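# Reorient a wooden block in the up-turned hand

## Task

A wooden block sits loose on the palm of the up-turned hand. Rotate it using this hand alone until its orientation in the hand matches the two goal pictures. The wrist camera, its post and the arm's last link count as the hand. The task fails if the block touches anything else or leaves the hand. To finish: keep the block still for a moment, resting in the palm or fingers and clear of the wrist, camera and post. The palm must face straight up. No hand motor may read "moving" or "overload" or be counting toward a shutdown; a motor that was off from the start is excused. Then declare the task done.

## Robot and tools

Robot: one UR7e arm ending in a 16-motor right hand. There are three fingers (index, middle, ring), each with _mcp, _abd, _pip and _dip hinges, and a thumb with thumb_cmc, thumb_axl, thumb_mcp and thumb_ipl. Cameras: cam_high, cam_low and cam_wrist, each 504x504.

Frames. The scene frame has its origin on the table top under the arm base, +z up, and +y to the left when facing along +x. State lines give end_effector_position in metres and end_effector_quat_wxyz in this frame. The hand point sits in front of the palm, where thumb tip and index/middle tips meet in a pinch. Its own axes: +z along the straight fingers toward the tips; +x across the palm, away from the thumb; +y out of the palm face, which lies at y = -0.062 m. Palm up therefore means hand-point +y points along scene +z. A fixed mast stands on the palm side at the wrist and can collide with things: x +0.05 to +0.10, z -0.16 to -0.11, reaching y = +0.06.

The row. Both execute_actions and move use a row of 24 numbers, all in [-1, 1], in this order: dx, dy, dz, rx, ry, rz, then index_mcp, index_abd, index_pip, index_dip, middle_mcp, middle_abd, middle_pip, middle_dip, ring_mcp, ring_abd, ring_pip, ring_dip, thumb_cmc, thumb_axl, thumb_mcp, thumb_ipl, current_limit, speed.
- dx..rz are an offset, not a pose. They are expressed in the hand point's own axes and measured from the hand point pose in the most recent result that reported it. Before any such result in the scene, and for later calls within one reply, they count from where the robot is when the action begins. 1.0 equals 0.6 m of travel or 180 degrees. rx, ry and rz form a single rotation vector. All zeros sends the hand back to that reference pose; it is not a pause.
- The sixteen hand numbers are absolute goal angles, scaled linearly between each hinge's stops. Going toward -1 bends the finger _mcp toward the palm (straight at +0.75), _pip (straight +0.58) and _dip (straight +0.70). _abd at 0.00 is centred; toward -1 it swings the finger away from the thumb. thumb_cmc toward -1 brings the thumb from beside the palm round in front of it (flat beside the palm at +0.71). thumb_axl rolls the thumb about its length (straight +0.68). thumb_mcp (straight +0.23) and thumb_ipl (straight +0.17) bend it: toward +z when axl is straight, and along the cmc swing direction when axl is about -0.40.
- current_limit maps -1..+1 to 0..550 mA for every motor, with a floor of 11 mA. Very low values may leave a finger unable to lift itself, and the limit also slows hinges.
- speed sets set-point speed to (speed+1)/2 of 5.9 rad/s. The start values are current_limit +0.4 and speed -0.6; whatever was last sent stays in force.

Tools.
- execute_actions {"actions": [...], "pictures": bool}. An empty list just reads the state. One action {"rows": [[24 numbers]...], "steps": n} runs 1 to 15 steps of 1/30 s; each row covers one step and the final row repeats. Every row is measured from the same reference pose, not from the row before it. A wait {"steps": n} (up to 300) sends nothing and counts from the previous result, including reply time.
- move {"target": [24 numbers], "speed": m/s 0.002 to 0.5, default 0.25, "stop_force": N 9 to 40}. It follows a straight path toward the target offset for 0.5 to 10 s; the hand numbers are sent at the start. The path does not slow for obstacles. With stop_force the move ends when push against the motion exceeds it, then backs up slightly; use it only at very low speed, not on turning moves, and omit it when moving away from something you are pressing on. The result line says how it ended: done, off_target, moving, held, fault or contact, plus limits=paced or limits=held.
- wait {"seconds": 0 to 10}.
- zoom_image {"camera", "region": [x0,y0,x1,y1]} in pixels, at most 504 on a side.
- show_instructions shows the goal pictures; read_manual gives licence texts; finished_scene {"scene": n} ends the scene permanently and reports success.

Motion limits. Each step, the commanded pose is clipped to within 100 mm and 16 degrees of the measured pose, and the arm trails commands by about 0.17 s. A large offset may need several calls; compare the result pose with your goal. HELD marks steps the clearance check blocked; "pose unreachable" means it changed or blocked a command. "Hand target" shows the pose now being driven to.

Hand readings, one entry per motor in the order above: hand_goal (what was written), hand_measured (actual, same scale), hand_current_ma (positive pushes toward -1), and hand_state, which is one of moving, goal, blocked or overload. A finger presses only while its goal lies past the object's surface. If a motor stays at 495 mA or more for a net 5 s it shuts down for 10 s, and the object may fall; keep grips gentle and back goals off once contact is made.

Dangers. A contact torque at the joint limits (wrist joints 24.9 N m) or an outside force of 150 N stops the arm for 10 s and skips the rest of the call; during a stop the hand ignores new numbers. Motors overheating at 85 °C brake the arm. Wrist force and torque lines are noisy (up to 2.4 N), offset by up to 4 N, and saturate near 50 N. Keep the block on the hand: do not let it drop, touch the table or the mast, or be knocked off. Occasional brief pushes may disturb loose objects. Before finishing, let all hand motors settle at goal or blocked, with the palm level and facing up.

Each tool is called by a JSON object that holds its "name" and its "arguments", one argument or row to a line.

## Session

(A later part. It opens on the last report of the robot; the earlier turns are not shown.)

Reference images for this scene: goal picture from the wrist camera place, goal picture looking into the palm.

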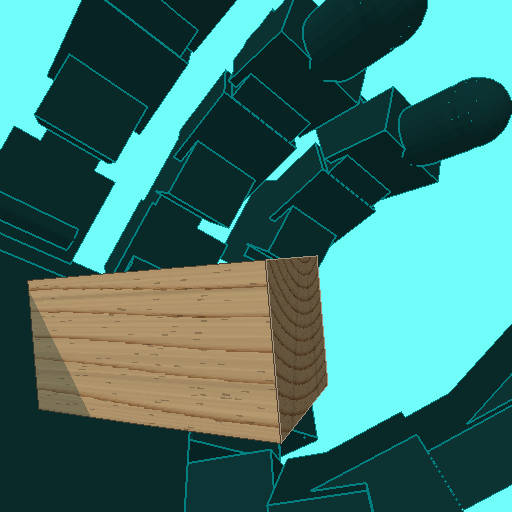

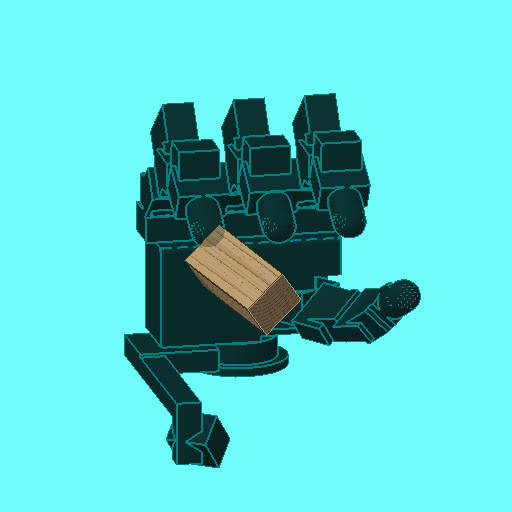

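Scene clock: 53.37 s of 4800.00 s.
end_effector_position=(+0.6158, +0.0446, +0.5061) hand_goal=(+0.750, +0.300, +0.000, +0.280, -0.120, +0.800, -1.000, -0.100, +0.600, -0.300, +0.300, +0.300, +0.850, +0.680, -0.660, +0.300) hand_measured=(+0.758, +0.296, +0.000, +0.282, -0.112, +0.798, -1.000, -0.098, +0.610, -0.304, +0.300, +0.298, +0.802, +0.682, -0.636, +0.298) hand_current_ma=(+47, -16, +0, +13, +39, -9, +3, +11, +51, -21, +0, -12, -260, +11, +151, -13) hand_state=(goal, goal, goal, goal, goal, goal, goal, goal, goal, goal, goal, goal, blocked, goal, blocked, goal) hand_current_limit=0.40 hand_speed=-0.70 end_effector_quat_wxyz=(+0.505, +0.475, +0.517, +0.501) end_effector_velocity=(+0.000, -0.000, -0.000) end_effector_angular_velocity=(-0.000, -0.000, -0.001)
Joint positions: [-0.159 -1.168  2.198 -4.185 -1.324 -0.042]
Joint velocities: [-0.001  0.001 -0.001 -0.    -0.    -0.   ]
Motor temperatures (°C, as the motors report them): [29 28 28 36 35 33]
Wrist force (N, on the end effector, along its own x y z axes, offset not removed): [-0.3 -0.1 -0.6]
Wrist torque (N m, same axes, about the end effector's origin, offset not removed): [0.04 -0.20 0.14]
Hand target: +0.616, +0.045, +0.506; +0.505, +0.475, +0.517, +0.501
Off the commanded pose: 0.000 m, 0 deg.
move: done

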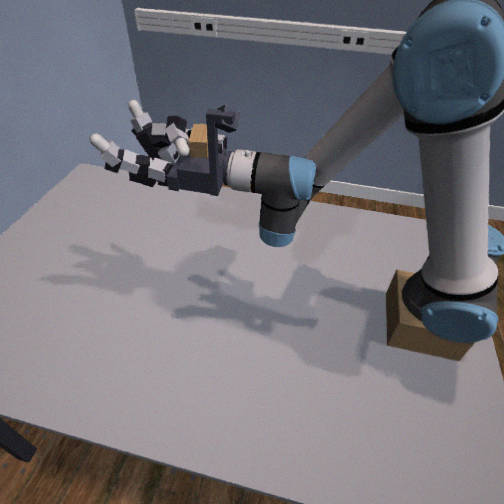

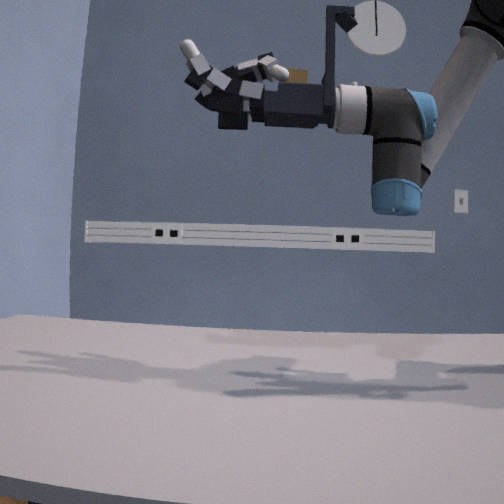

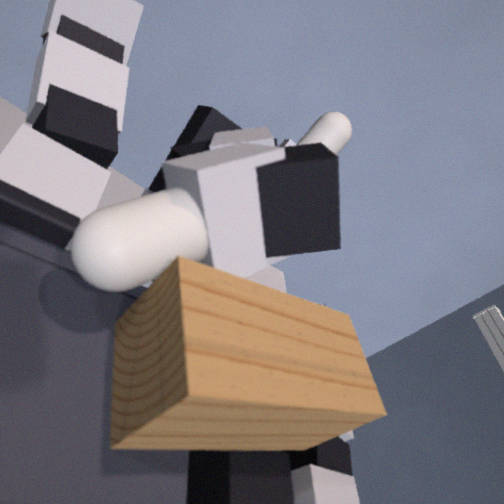

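{"name": "move", "arguments": {
  "target": [0,0,0,0,0,0,0.3,0,-1,-0.4,0.4,0,-1,-0.3,0.6,-0.3,0.3,0.3,0.8,0.68,0,-0.2,0.4,-0.6]
}}

{"name": "move", "arguments": {
  "target": [0,0,0,0,0,0,-0.1,0,-1,0,0.5,0,0,0.3,-0.25,0,-1,0.1,0.8,0.68,0,-0.2,0.4,-0.75]
}}

{"name": "zoom_image", "arguments": {
  "camera": "cam_high",
  "region": [100,60,260,210]
}}

Scene clock: 60.70 s of 4800.00 s.
end_effector_position=(+0.6158, +0.0446, +0.5061) hand_goal=(+0.300, +0.000, -1.000, -0.400, +0.400, +0.000, -1.000, -0.300, +0.600, -0.300, +0.300, +0.300, +0.800, +0.680, +0.000, -0.200) hand_measured=(+0.314, +0.002, -1.000, -0.398, +0.404, +0.004, -1.000, -0.298, +0.610, -0.304, +0.300, +0.298, +0.808, +0.684, -0.002, -0.198) hand_current_ma=(+78, +13, +2, +12, +24, +14, +1, +11, +51, -21, +0, -12, +43, +22, -12, +15) hand_state=(goal, goal, goal, goal, goal, goal, goal, goal, goal, goal, goal, goal, goal, goal, goal, goal) hand_current_limit=0.40 hand_speed=-0.60 end_effector_quat_wxyz=(+0.505, +0.475, +0.517, +0.501) end_effector_velocity=(-0.000, -0.000, +0.000) end_effector_angular_velocity=(+0.001, +0.000, -0.000)
Joint positions: [-0.159 -1.168  2.198 -4.185 -1.324 -0.042]
Joint velocities: [-0.    -0.001  0.001  0.    -0.     0.001]
Motor temperatures (°C, as the motors report them): [29 28 28 36 35 33]
Wrist force (N, on the end effector, along its own x y z axes, offset not removed): [-0.7 -1.2 -0.4]
Wrist torque (N m, same axes, about the end effector's origin, offset not removed): [-0.22 -0.10 0.07]
Hand target: +0.616, +0.045, +0.506; +0.505, +0.475, +0.517, +0.501
Off the commanded pose: 0.000 m, 0 deg.
After step 90, 3.03 s passed at rest.
move: done

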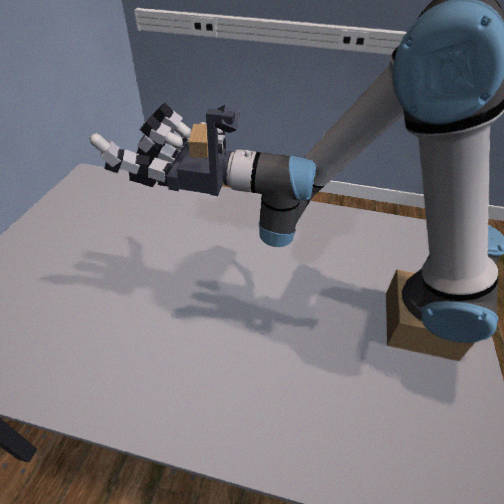

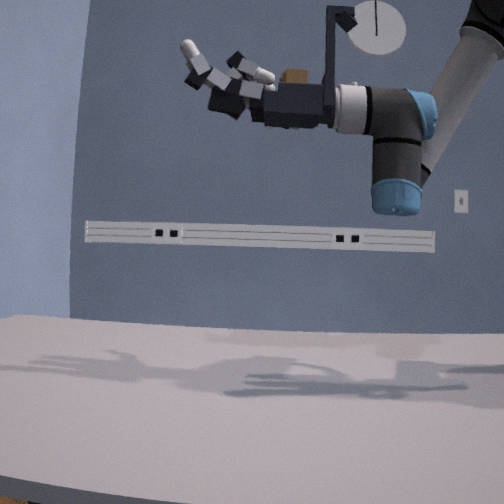

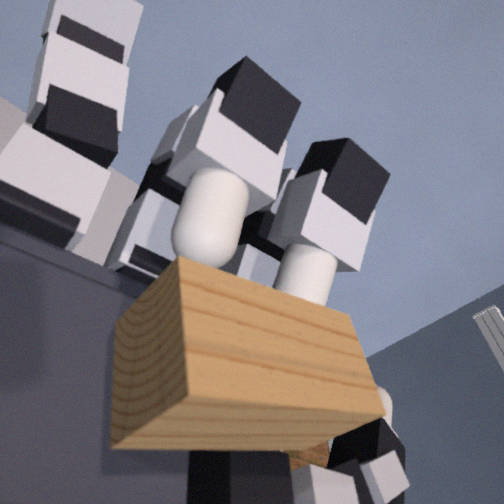

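Scene clock: 63.03 s of 4800.00 s.
end_effector_position=(+0.6158, +0.0446, +0.5061) hand_goal=(-0.100, +0.000, -1.000, +0.000, +0.500, +0.000, +0.000, +0.300, -0.250, +0.000, -1.000, +0.100, +0.800, +0.680, +0.000, -0.200) hand_measured=(-0.092, +0.002, -1.000, -0.004, +0.510, +0.002, -0.002, +0.298, -0.244, -0.004, -0.972, +0.106, +0.808, +0.684, -0.002, -0.198) hand_current_ma=(+44, +13, +1, -19, +49, +13, -6, -14, +28, -16, +145, +33, +44, +22, -12, +15) hand_state=(goal, goal, goal, goal, goal, goal, goal, goal, goal, goal, blocked, goal, goal, goal, goal, goal) hand_current_limit=0.40 hand_speed=-0.75 end_effector_quat_wxyz=(+0.505, +0.475, +0.517, +0.501) end_effector_velocity=(+0.000, +0.000, -0.000) end_effector_angular_velocity=(+0.000, -0.000, +0.000)
Joint positions: [-0.159 -1.168  2.198 -4.185 -1.324 -0.042]
Joint velocities: [ 0.     0.001 -0.    -0.     0.     0.   ]
Motor temperatures (°C, as the motors report them): [29 28 28 36 35 33]
Wrist force (N, on the end effector, along its own x y z axes, offset not removed): [-2.3 -0.5 0.6]
Wrist torque (N m, same axes, about the end effector's origin, offset not removed): [-0.25 0.04 -0.01]
Hand target: +0.616, +0.045, +0.506; +0.505, +0.475, +0.517, +0.501
Off the commanded pose: 0.000 m, 0 deg.
move: done

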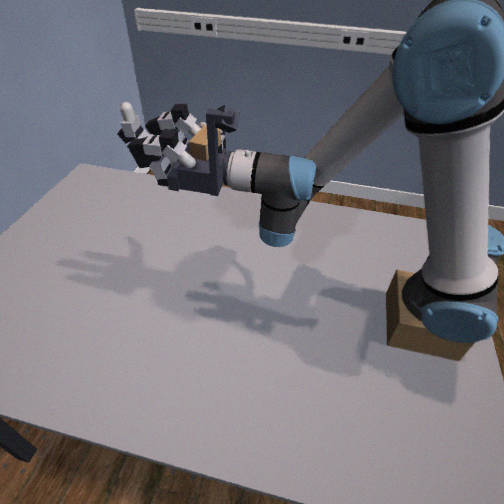

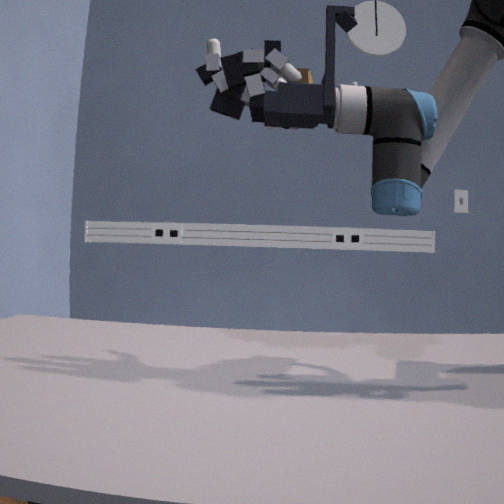

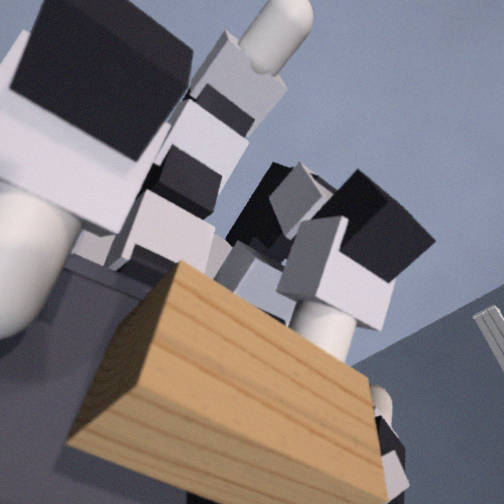

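Region (100, 60, 260, 210) of cam_high's 504x504 image, scaled by 3.150, with more detail than that image has; it fills the top 472 rows of this view, and the rest is white.

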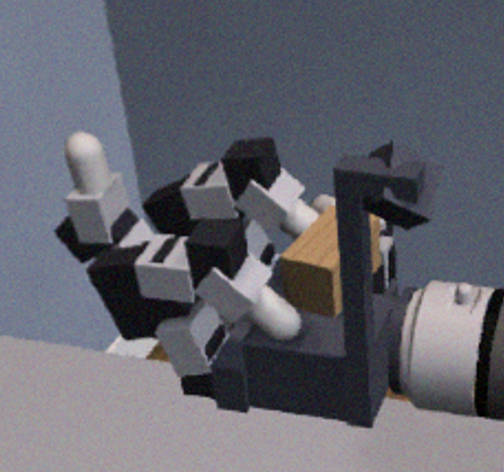

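{"name": "move", "arguments": {
  "target": [0,0,0,0,0,0,0,0,-1,0,0.5,0,0,0.3,-0.22,-0.75,-1,0.03,0.8,0.68,0.2,0,0.4,-0.75]
}}

{"name": "move", "arguments": {
  "target": [0,0,0,0,0,0,0,0,-1,0,0.5,0,0,0.3,-0.22,-0.65,-1,0.03,0.25,0.68,0.2,0,0.4,-0.85]
}}

{"name": "zoom_image", "arguments": {
  "camera": "cam_high",
  "region": [100,60,260,210]
}}

Scene clock: 69.77 s of 4800.00 s.
end_effector_position=(+0.6158, +0.0446, +0.5061) hand_goal=(+0.000, +0.000, -1.000, +0.000, +0.500, +0.000, +0.000, +0.300, -0.220, -0.750, -1.000, +0.030, +0.800, +0.680, +0.200, +0.000) hand_measured=(+0.000, +0.002, -1.000, -0.004, +0.510, +0.002, -0.002, +0.298, -0.216, -0.746, -1.000, +0.032, +0.810, +0.684, +0.198, -0.002) hand_current_ma=(+3, +13, +1, -19, +49, +13, -6, -14, +19, +16, +1, +11, +49, +22, -13, -14) hand_state=(goal, goal, goal, goal, goal, goal, goal, goal, goal, goal, goal, goal, goal, goal, goal, goal) hand_current_limit=0.40 hand_speed=-0.75 end_effector_quat_wxyz=(+0.505, +0.475, +0.517, +0.501) end_effector_velocity=(+0.000, +0.000, -0.000) end_effector_angular_velocity=(+0.000, -0.000, +0.001)
Joint positions: [-0.159 -1.168  2.198 -4.185 -1.324 -0.042]
Joint velocities: [ 0.001  0.001 -0.    -0.001 -0.     0.   ]
Motor temperatures (°C, as the motors report them): [29 29 28 36 35 33]
Wrist force (N, on the end effector, along its own x y z axes, offset not removed): [-1.4 -0.4 -1.0]
Wrist torque (N m, same axes, about the end effector's origin, offset not removed): [-0.15 0.06 0.00]
Hand target: +0.616, +0.045, +0.506; +0.505, +0.475, +0.517, +0.501
Off the commanded pose: 0.000 m, 0 deg.
After step 90, 2.40 s passed at rest.
move: done

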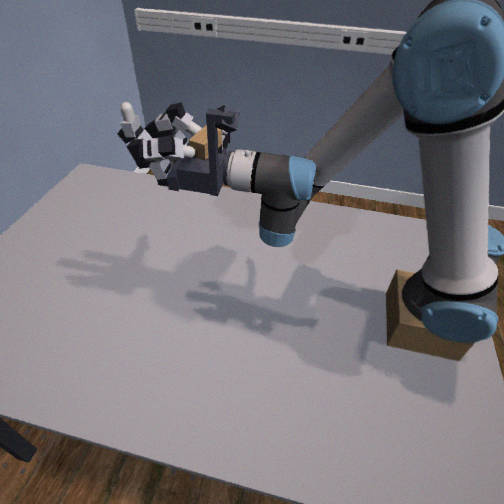

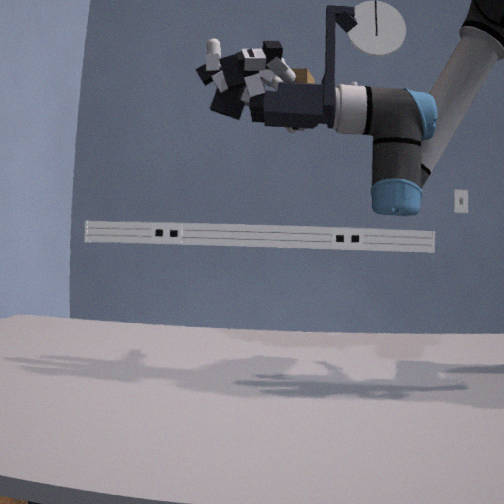

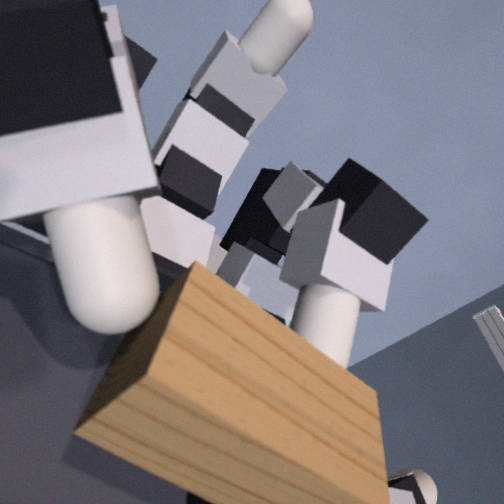

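Scene clock: 71.53 s of 4800.00 s.
end_effector_position=(+0.6158, +0.0446, +0.5061) hand_goal=(+0.000, +0.000, -1.000, +0.000, +0.500, +0.000, +0.000, +0.300, -0.220, -0.650, -1.000, +0.030, +0.250, +0.680, +0.200, +0.000) hand_measured=(+0.000, +0.002, -1.000, -0.004, +0.510, +0.002, -0.002, +0.298, -0.204, -0.628, -0.974, +0.032, +0.396, +0.682, +0.198, -0.002) hand_current_ma=(+3, +13, +1, -19, +49, +13, -6, -14, +83, +100, +132, +11, +380, +8, -13, -14) hand_state=(goal, goal, goal, goal, goal, goal, goal, goal, goal, blocked, blocked, goal, blocked, goal, goal, goal) hand_current_limit=0.40 hand_speed=-0.85 end_effector_quat_wxyz=(+0.505, +0.475, +0.517, +0.501) end_effector_velocity=(-0.000, +0.000, +0.001) end_effector_angular_velocity=(-0.000, -0.001, +0.000)
Joint positions: [-0.159 -1.168  2.198 -4.185 -1.324 -0.042]
Joint velocities: [ 0.    -0.001 -0.001 -0.    -0.    -0.   ]
Motor temperatures (°C, as the motors report them): [29 29 28 36 35 33]
Wrist force (N, on the end effector, along its own x y z axes, offset not removed): [-1.9 -0.1 -0.2]
Wrist torque (N m, same axes, about the end effector's origin, offset not removed): [-0.14 0.04 0.02]
Hand target: +0.616, +0.045, +0.506; +0.505, +0.475, +0.517, +0.501
Off the commanded pose: 0.000 m, 0 deg.
move: done

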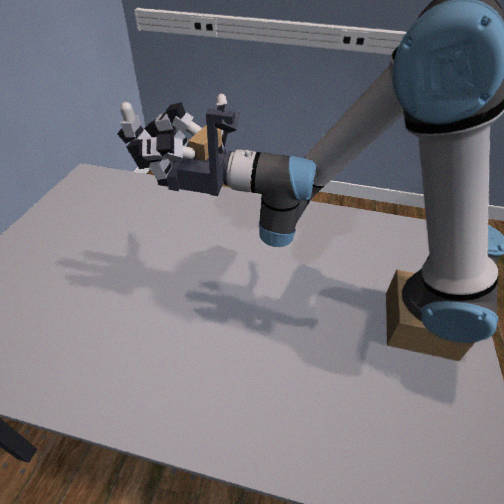

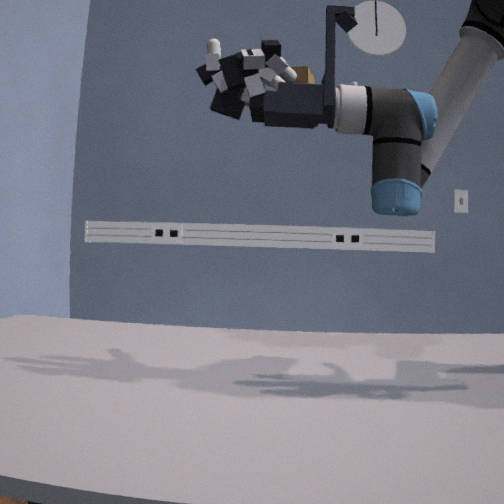

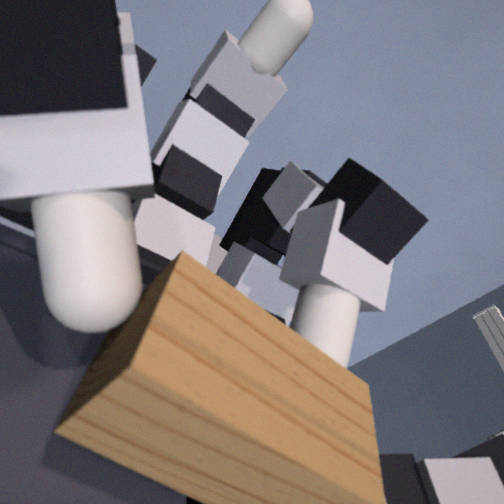

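Region (100, 60, 260, 210) of cam_high's 504x504 image, scaled by 3.150, with more detail than that image has; it fills the top 472 rows of this view, and the rest is white.

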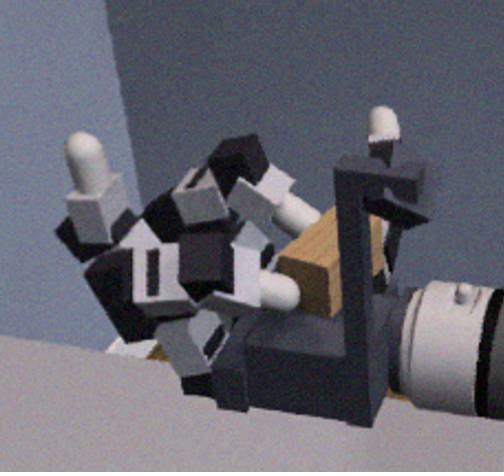

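{"name": "move", "arguments": {
  "target": [0,0,0,0.15,0,0,-0.05,0.2,-1,-0.1,0.72,0,-0.5,0.28,0.3,0,-0.2,0.28,0.45,0.68,0.2,0,0.4,-0.6],
  "speed": 0.1
}}

Scene clock: 78.93 s of 4800.00 s.
end_effector_position=(+0.6155, +0.0446, +0.5058) hand_goal=(-0.050, +0.200, -1.000, -0.100, +0.720, +0.000, -0.500, +0.280, +0.300, +0.000, -0.200, +0.280, +0.450, +0.680, +0.200, +0.000) hand_measured=(-0.042, +0.198, -1.000, -0.098, +0.730, +0.002, -0.494, +0.282, +0.308, -0.004, -0.202, +0.278, +0.458, +0.682, +0.198, -0.002) hand_current_ma=(+44, -13, +1, +10, +58, +12, +27, +13, +45, -18, -6, -14, +48, +8, -13, -14) hand_state=(goal, goal, goal, goal, goal, goal, goal, goal, goal, goal, goal, goal, goal, goal, goal, goal) hand_current_limit=0.40 hand_speed=-0.60 end_effector_quat_wxyz=(+0.381, +0.580, +0.619, +0.367) end_effector_velocity=(+0.000, -0.001, -0.000) end_effector_angular_velocity=(-0.000, +0.019, -0.001)
Joint positions: [-0.155 -1.565  2.247 -3.359 -1.375 -0.148]
Joint velocities: [-0.    -0.012 -0.006  0.037 -0.003 -0.003]
Motor temperatures (°C, as the motors report them): [29 29 28 36 35 33]
Wrist force (N, on the end effector, along its own x y z axes, offset not removed): [-2.6 -1.7 -1.0]
Wrist torque (N m, same axes, about the end effector's origin, offset not removed): [-0.20 0.19 -0.11]
Hand target: +0.616, +0.045, +0.506; +0.381, +0.580, +0.620, +0.367
Off the commanded pose: 0.000 m, 0 deg.
After step 90, 1.63 s passed at rest.
move: done

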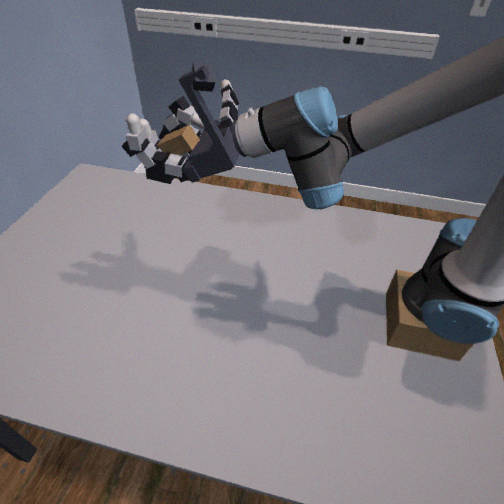

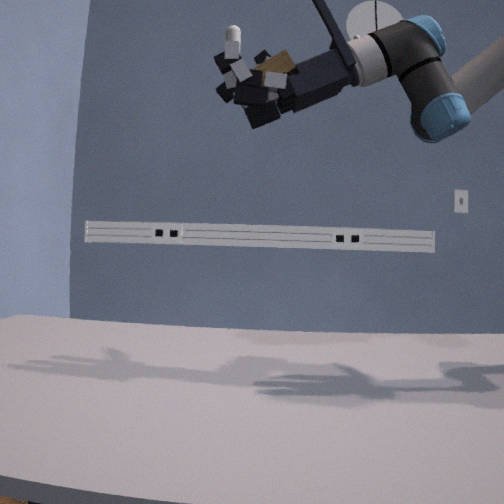

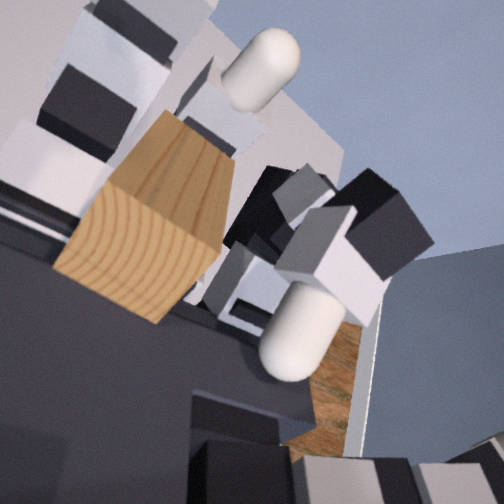

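{"name": "move", "arguments": {
  "target": [0,0,0,0.03,0,0,0.2,0,-0.3,0.28,0.78,0,-0.45,0.28,0.3,0,-0.2,0.28,-0.3,0.68,0.2,0,0.4,-0.7],
  "speed": 0.1
}}

Scene clock: 84.60 s of 4800.00 s.
end_effector_position=(+0.6154, +0.0446, +0.5058) hand_goal=(+0.200, +0.000, -0.300, +0.280, +0.780, +0.000, -0.450, +0.280, +0.300, +0.000, -0.200, +0.280, -0.300, +0.680, +0.200, +0.000) hand_measured=(+0.208, +0.002, -0.302, +0.276, +0.790, +0.002, -0.450, +0.282, +0.308, -0.004, -0.200, +0.278, -0.292, +0.682, +0.198, -0.002) hand_current_ma=(+41, +13, -8, -16, +50, +12, -1, +13, +46, -18, -5, -14, +47, +8, -13, -14) hand_state=(goal, goal, goal, goal, goal, goal, goal, goal, goal, goal, goal, goal, goal, goal, goal, goal) hand_current_limit=0.40 hand_speed=-0.70 end_effector_quat_wxyz=(+0.354, +0.597, +0.636, +0.338) end_effector_velocity=(-0.000, +0.000, +0.000) end_effector_angular_velocity=(+0.000, -0.000, +0.000)
Joint positions: [-0.149 -1.625  2.218 -3.177 -1.394 -0.163]
Joint velocities: [ 0.001 -0.     0.     0.    -0.     0.   ]
Motor temperatures (°C, as the motors report them): [29 29 28 36 35 33]
Wrist force (N, on the end effector, along its own x y z axes, offset not removed): [-1.3 0.1 0.0]
Wrist torque (N m, same axes, about the end effector's origin, offset not removed): [0.13 0.01 0.03]
Hand target: +0.615, +0.045, +0.506; +0.354, +0.597, +0.636, +0.338
Off the commanded pose: 0.000 m, 0 deg.
After step 90, 1.37 s passed at rest.
move: done

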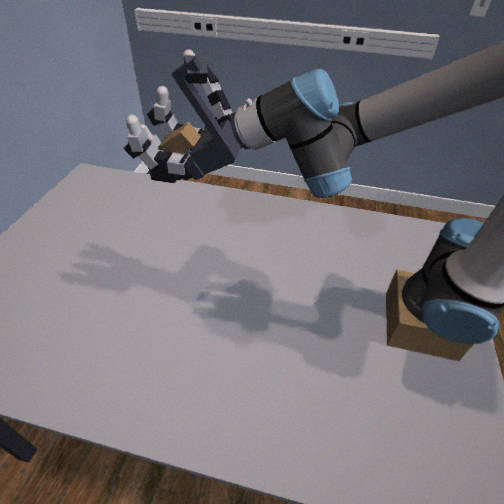

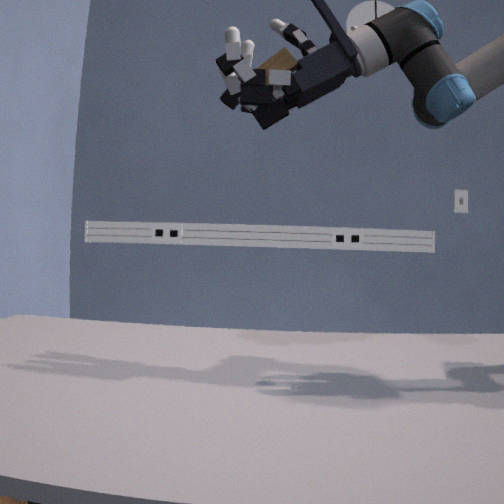

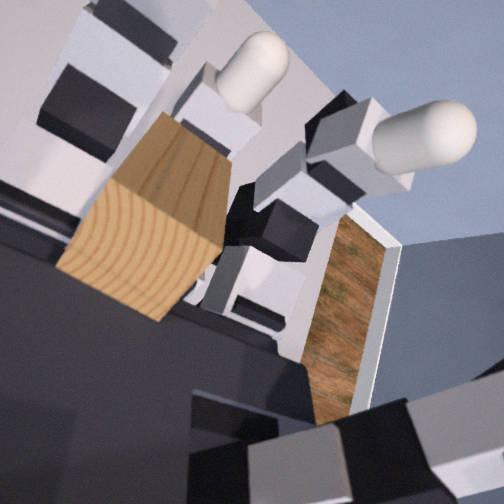

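{"name": "move", "arguments": {
  "target": [0,0,0,0,0,0,0.2,0,-0.3,0.28,0.66,0,0.25,-0.3,0.3,0,-0.2,0.28,-0.3,0.68,0.2,0,0.4,-0.8]
}}

Scene clock: 91.40 s of 4800.00 s.
end_effector_position=(+0.6154, +0.0446, +0.5058) hand_goal=(+0.200, +0.000, -0.300, +0.280, +0.660, +0.000, +0.250, -0.300, +0.300, +0.000, -0.200, +0.280, -0.300, +0.680, +0.200, +0.000) hand_measured=(+0.208, +0.002, -0.302, +0.276, +0.688, +0.002, +0.250, -0.296, +0.308, -0.004, -0.200, +0.278, -0.292, +0.682, +0.198, -0.002) hand_current_ma=(+41, +13, -8, -16, +155, +12, +1, +16, +46, -18, -5, -14, +47, +8, -13, -14) hand_state=(goal, goal, goal, goal, blocked, goal, goal, goal, goal, goal, goal, goal, goal, goal, goal, goal) hand_current_limit=0.40 hand_speed=-0.80 end_effector_quat_wxyz=(+0.354, +0.597, +0.636, +0.338) end_effector_velocity=(-0.000, -0.000, -0.000) end_effector_angular_velocity=(-0.000, +0.000, -0.000)
Joint positions: [-0.149 -1.625  2.218 -3.177 -1.394 -0.163]
Joint velocities: [-0. -0.  0. -0. -0. -0.]
Motor temperatures (°C, as the motors report them): [29 29 28 36 35 33]
Wrist force (N, on the end effector, along its own x y z axes, offset not removed): [-2.1 -1.0 -0.9]
Wrist torque (N m, same axes, about the end effector's origin, offset not removed): [-0.08 0.16 -0.09]
Hand target: +0.615, +0.045, +0.506; +0.354, +0.597, +0.636, +0.338
Off the commanded pose: 0.000 m, 0 deg.
After step 90, 2.10 s passed at rest.
move: done

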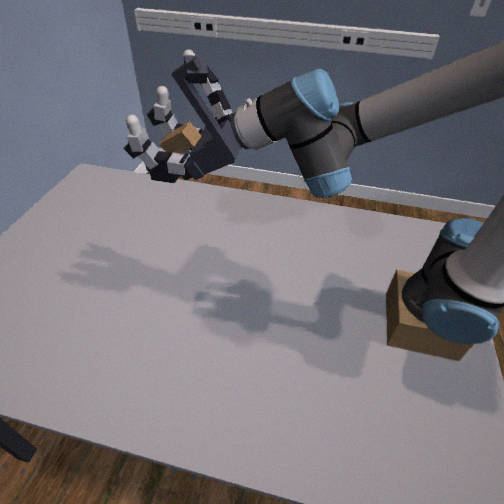

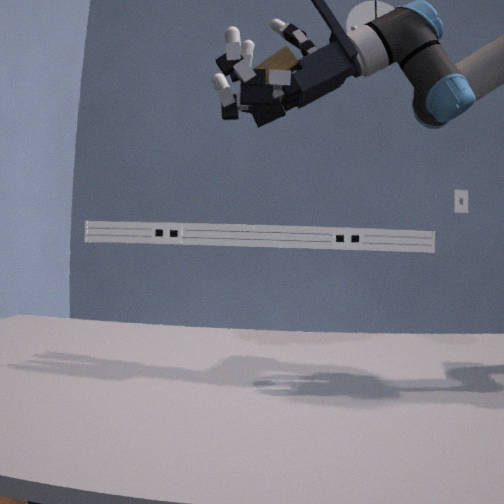

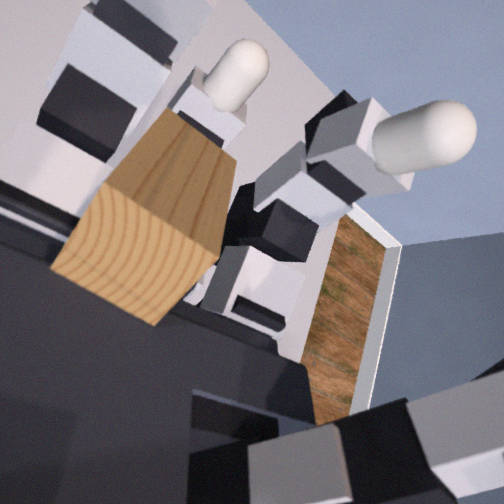

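{"name": "move", "arguments": {
  "target": [0,0,0,0,0,0,0.4,-0.1,-0.1,0.28,0.95,0,0.5,-0.6,0.4,0.1,-0.1,0.28,-0.3,0.68,0.2,0,0.4,-0.8]
}}

Scene clock: 95.30 s of 4800.00 s.
end_effector_position=(+0.6154, +0.0447, +0.5058) hand_goal=(+0.400, -0.100, -0.100, +0.280, +0.950, +0.000, +0.500, -0.600, +0.400, +0.100, -0.100, +0.280, -0.300, +0.680, +0.200, +0.000) hand_measured=(+0.408, -0.098, -0.100, +0.278, +0.960, +0.002, +0.502, -0.594, +0.410, +0.096, -0.100, +0.278, -0.292, +0.682, +0.198, -0.002) hand_current_ma=(+49, +12, -1, -13, +54, +12, +15, +27, +52, -17, -1, -13, +46, +8, -13, -14) hand_state=(goal, goal, goal, goal, goal, goal, goal, goal, goal, goal, goal, goal, goal, goal, goal, goal) hand_current_limit=0.40 hand_speed=-0.80 end_effector_quat_wxyz=(+0.354, +0.597, +0.636, +0.338) end_effector_velocity=(+0.000, +0.000, +0.000) end_effector_angular_velocity=(-0.000, -0.000, +0.001)
Joint positions: [-0.149 -1.625  2.218 -3.177 -1.394 -0.163]
Joint velocities: [ 0.     0.001 -0.001  0.    -0.    -0.   ]
Motor temperatures (°C, as the motors report them): [29 29 28 36 35 33]
Wrist force (N, on the end effector, along its own x y z axes, offset not removed): [-2.6 0.9 -0.2]
Wrist torque (N m, same axes, about the end effector's origin, offset not removed): [0.21 0.14 0.00]
Hand target: +0.615, +0.045, +0.506; +0.354, +0.597, +0.636, +0.338
Off the commanded pose: 0.000 m, 0 deg.
move: done

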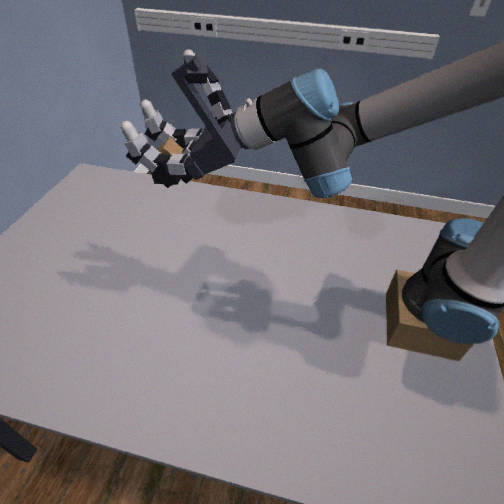

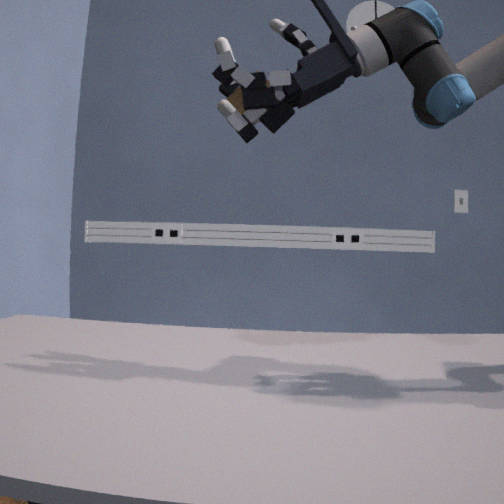

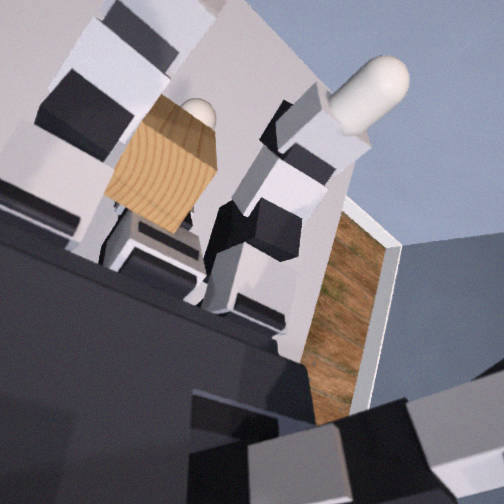

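Slid down the finger. Raise the finger slowly.

{"name": "move", "arguments": {
  "target": [0,0,0,0,0,0,0.1,0,0.3,0.28,0.25,0,0.5,-0.6,0.1,0,0.3,0.28,-0.3,0.68,0.2,0,0.6,-0.85]
}}

{"name": "move", "arguments": {
  "target": [0,0,0,0,0,0,-0.3,0,0.5,0.6,-0.15,0,0.55,0,-0.3,0,0.5,0.6,-0.1,0.68,0.2,0,0.6,-0.85]
}}

Scene clock: 102.93 s of 4800.00 s.
end_effector_position=(+0.6154, +0.0446, +0.5058) hand_goal=(+0.100, +0.000, +0.300, +0.280, +0.250, +0.000, +0.500, -0.600, +0.100, +0.000, +0.300, +0.280, -0.300, +0.680, +0.200, +0.000) hand_measured=(+0.124, -0.004, +0.300, +0.278, +0.286, +0.002, +0.502, -0.598, +0.126, +0.004, +0.300, +0.278, -0.292, +0.682, +0.198, -0.002) hand_current_ma=(+138, -16, +0, -13, +189, +12, +15, +15, +141, +14, +0, -13, +46, +8, -13, -14) hand_state=(blocked, goal, goal, goal, blocked, goal, goal, goal, blocked, goal, goal, goal, goal, goal, goal, goal) hand_current_limit=0.60 hand_speed=-0.85 end_effector_quat_wxyz=(+0.354, +0.597, +0.636, +0.338) end_effector_velocity=(-0.000, +0.000, -0.001) end_effector_angular_velocity=(+0.000, +0.001, +0.001)
Joint positions: [-0.149 -1.625  2.218 -3.177 -1.394 -0.163]
Joint velocities: [0.001 0.    0.001 0.    0.    0.   ]
Motor temperatures (°C, as the motors report them): [29 29 28 36 35 33]
Wrist force (N, on the end effector, along its own x y z axes, offset not removed): [-0.8 -0.8 -1.1]
Wrist torque (N m, same axes, about the end effector's origin, offset not removed): [0.15 -0.09 -0.02]
Hand target: +0.615, +0.045, +0.506; +0.354, +0.597, +0.636, +0.338
Off the commanded pose: 0.000 m, 0 deg.
After step 90, 2.37 s passed at rest.
move: done

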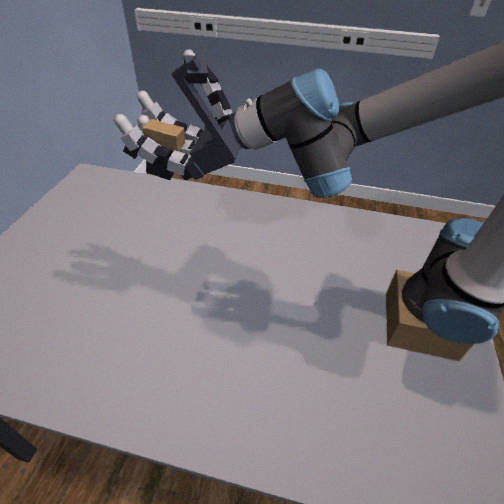

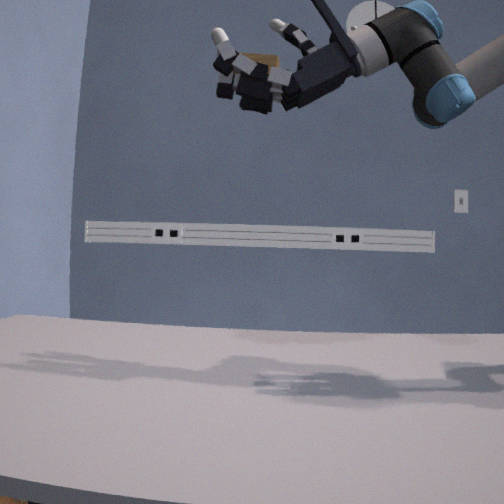

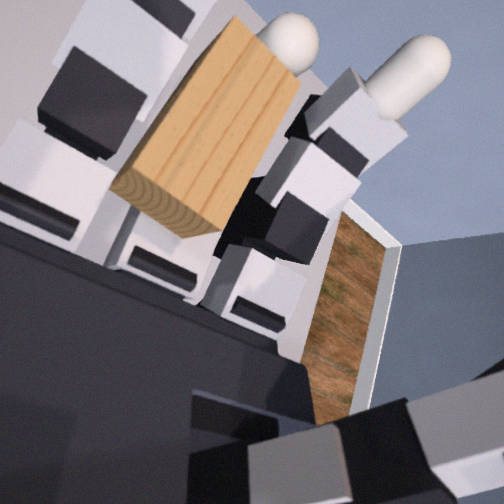

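Scene clock: 104.83 s of 4800.00 s.
end_effector_position=(+0.6154, +0.0446, +0.5058) hand_goal=(-0.300, +0.000, +0.500, +0.600, -0.150, +0.000, +0.550, +0.000, -0.300, +0.000, +0.500, +0.600, -0.100, +0.680, +0.200, +0.000) hand_measured=(-0.280, -0.004, +0.500, +0.598, -0.120, +0.002, +0.550, -0.002, -0.278, +0.002, +0.500, +0.598, -0.098, +0.682, +0.198, -0.002) hand_current_ma=(+116, -16, +0, -13, +159, +12, +1, -14, +121, +13, +0, -12, +15, +8, -13, -14) hand_state=(blocked, goal, goal, goal, blocked, goal, goal, goal, blocked, goal, goal, goal, goal, goal, goal, goal) hand_current_limit=0.60 hand_speed=-0.85 end_effector_quat_wxyz=(+0.354, +0.597, +0.636, +0.338) end_effector_velocity=(+0.000, +0.000, +0.000) end_effector_angular_velocity=(+0.000, -0.000, +0.000)
Joint positions: [-0.149 -1.625  2.218 -3.177 -1.394 -0.163]
Joint velocities: [ 0.    -0.    -0.001  0.    -0.     0.   ]
Motor temperatures (°C, as the motors report them): [29 29 28 36 35 33]
Wrist force (N, on the end effector, along its own x y z axes, offset not removed): [-1.8 0.3 -1.4]
Wrist torque (N m, same axes, about the end effector's origin, offset not removed): [0.27 0.02 -0.06]
Hand target: +0.615, +0.045, +0.506; +0.354, +0.597, +0.636, +0.338
Off the commanded pose: 0.000 m, 0 deg.
move: done

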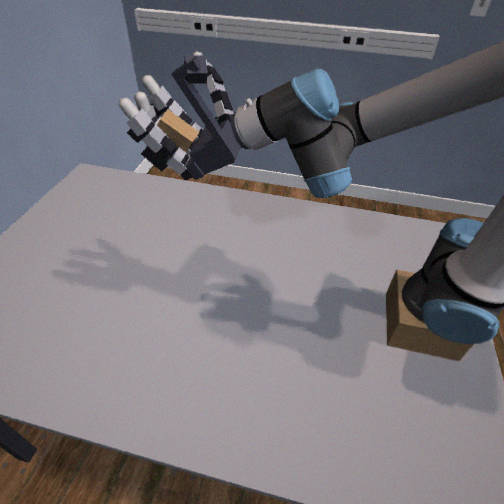

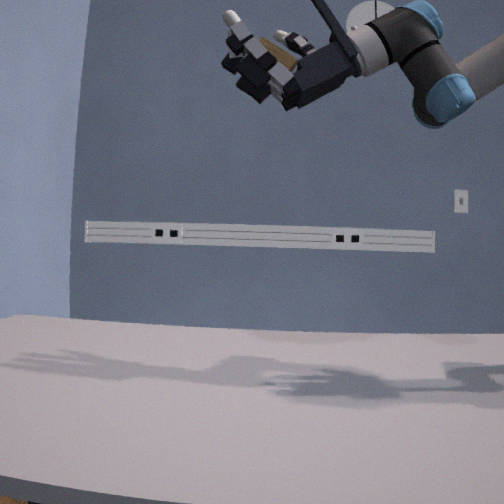

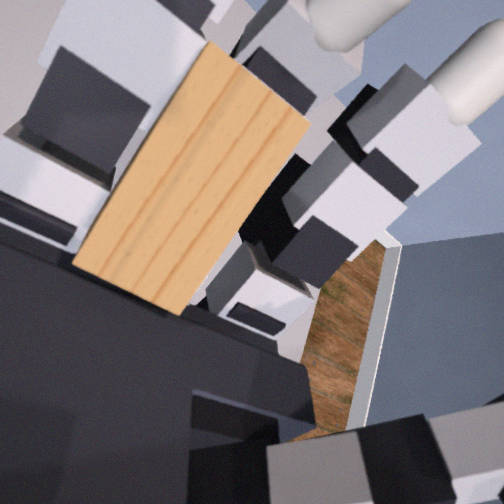

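{"name": "move", "arguments": {
  "target": [0,0,0,0,0,0,-0.3,0,0.5,0.6,-0.5,0,0.58,0.6,-0.3,0,0.5,0.6,-0.1,0.68,0.2,0,0.6,-0.85]
}}

{"name": "move", "arguments": {
  "target": [0,0,0,-0.175,0,0,-0.3,0,0.5,0.6,-0.5,0,0.58,0.6,-0.3,0,0.5,0.6,-0.1,0.68,0.2,0,0.6,-0.85],
  "speed": 0.1
}}

{"name": "zoom_image", "arguments": {
  "camera": "cam_high",
  "region": [100,60,260,210]
}}

Scene clock: 112.97 s of 4800.00 s.
end_effector_position=(+0.6154, +0.0446, +0.5058) hand_goal=(-0.300, +0.000, +0.500, +0.600, -0.500, +0.000, +0.580, +0.600, -0.300, +0.000, +0.500, +0.600, -0.100, +0.680, +0.200, +0.000) hand_measured=(-0.280, -0.004, +0.500, +0.598, -0.476, +0.002, +0.580, +0.598, -0.278, +0.002, +0.500, +0.598, -0.098, +0.682, +0.198, -0.002) hand_current_ma=(+116, -16, +0, -13, +133, +12, -3, -13, +120, +12, +0, -12, +15, +8, -13, -14) hand_state=(blocked, goal, goal, goal, blocked, goal, goal, goal, blocked, goal, goal, goal, goal, goal, goal, goal) hand_current_limit=0.60 hand_speed=-0.85 end_effector_quat_wxyz=(+0.354, +0.597, +0.636, +0.338) end_effector_velocity=(-0.000, -0.000, -0.000) end_effector_angular_velocity=(-0.000, +0.001, -0.000)
Joint positions: [-0.149 -1.625  2.218 -3.177 -1.394 -0.163]
Joint velocities: [-0.    -0.    -0.     0.001 -0.    -0.   ]
Motor temperatures (°C, as the motors report them): [29 29 28 36 35 33]
Wrist force (N, on the end effector, along its own x y z axes, offset not removed): [-2.0 -0.9 0.0]
Wrist torque (N m, same axes, about the end effector's origin, offset not removed): [-0.15 0.01 -0.10]
Hand target: +0.615, +0.045, +0.506; +0.354, +0.597, +0.636, +0.338
Off the commanded pose: 0.000 m, 0 deg.
After step 90, 3.23 s passed at rest.
move: done

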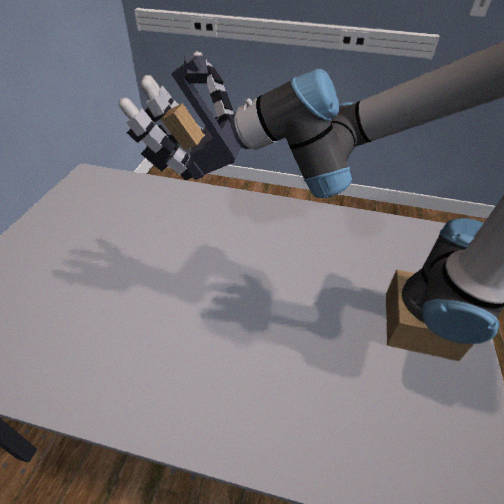

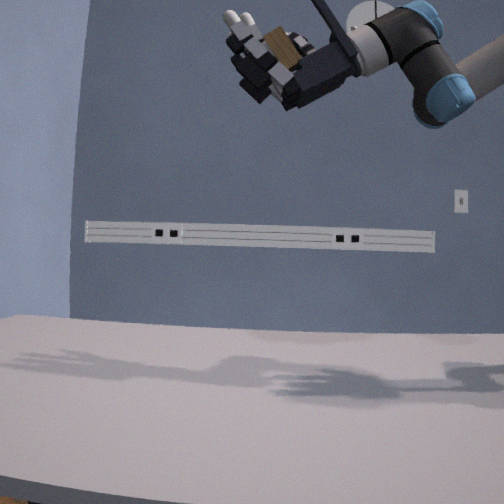

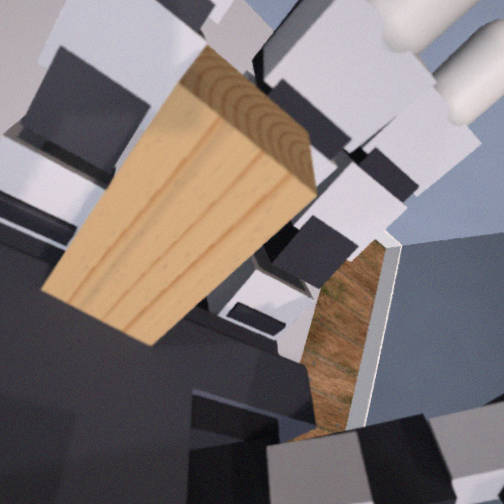

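Scene clock: 116.13 s of 4800.00 s.
end_effector_position=(+0.6157, +0.0446, +0.5060) hand_goal=(-0.300, +0.000, +0.500, +0.600, -0.500, +0.000, +0.580, +0.600, -0.300, +0.000, +0.500, +0.600, -0.100, +0.680, +0.200, +0.000) hand_measured=(-0.290, -0.004, +0.500, +0.598, -0.492, +0.002, +0.580, +0.598, -0.290, +0.002, +0.500, +0.598, -0.096, +0.682, +0.198, -0.002) hand_current_ma=(+56, -16, +0, -13, +42, +12, -3, -13, +58, +12, +0, -12, +21, +8, -13, -14) hand_state=(goal, goal, goal, goal, goal, goal, goal, goal, goal, goal, goal, goal, goal, goal, goal, goal) hand_current_limit=0.60 hand_speed=-0.85 end_effector_quat_wxyz=(+0.502, +0.479, +0.521, +0.497) end_effector_velocity=(+0.000, -0.001, +0.001) end_effector_angular_velocity=(+0.001, -0.018, -0.000)
Joint positions: [-0.159 -1.182  2.204 -4.163 -1.325 -0.046]
Joint velocities: [-0.     0.014 -0.008 -0.024 -0.     0.005]
Motor temperatures (°C, as the motors report them): [29 29 28 36 35 33]
Wrist force (N, on the end effector, along its own x y z axes, offset not removed): [-1.4 -1.3 -1.0]
Wrist torque (N m, same axes, about the end effector's origin, offset not removed): [-0.26 -0.03 -0.09]
Hand target: +0.616, +0.045, +0.506; +0.502, +0.479, +0.520, +0.498
Off the commanded pose: 0.000 m, 0 deg.
move: done

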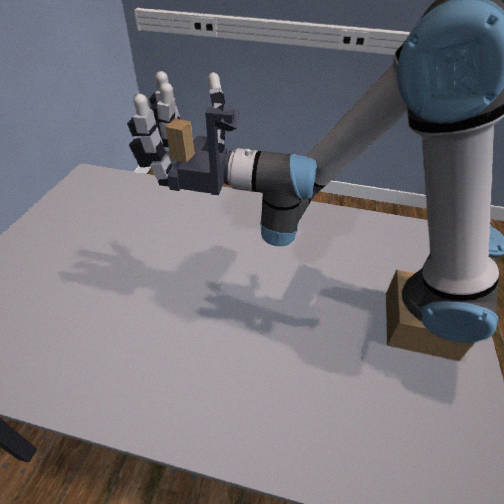

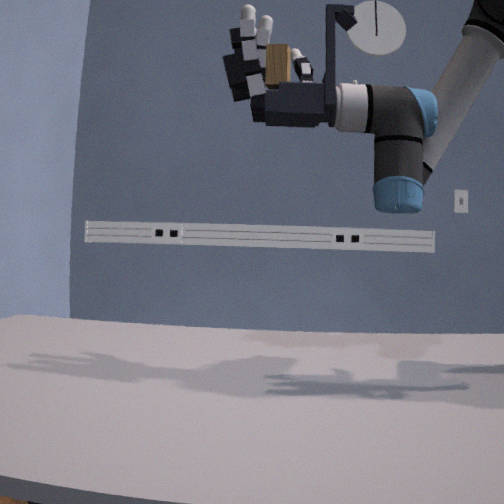

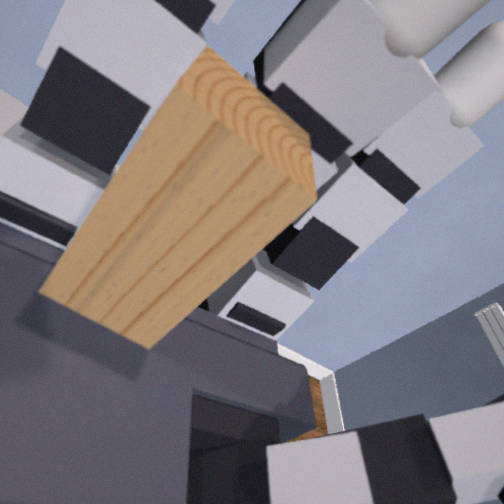

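Region (100, 60, 260, 210) of cam_high's 504x504 image, scaled by 3.150, with more detail than that image has; it fills the top 472 rows of this view, and the rest is white.

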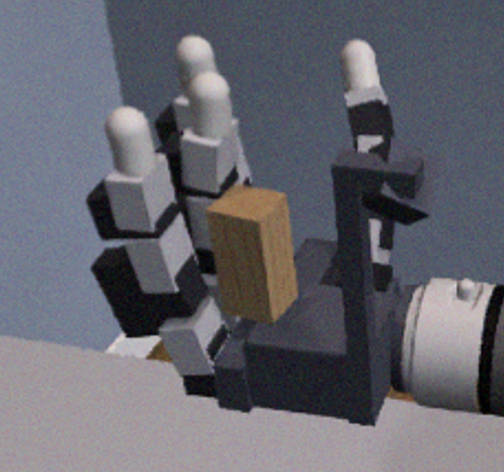

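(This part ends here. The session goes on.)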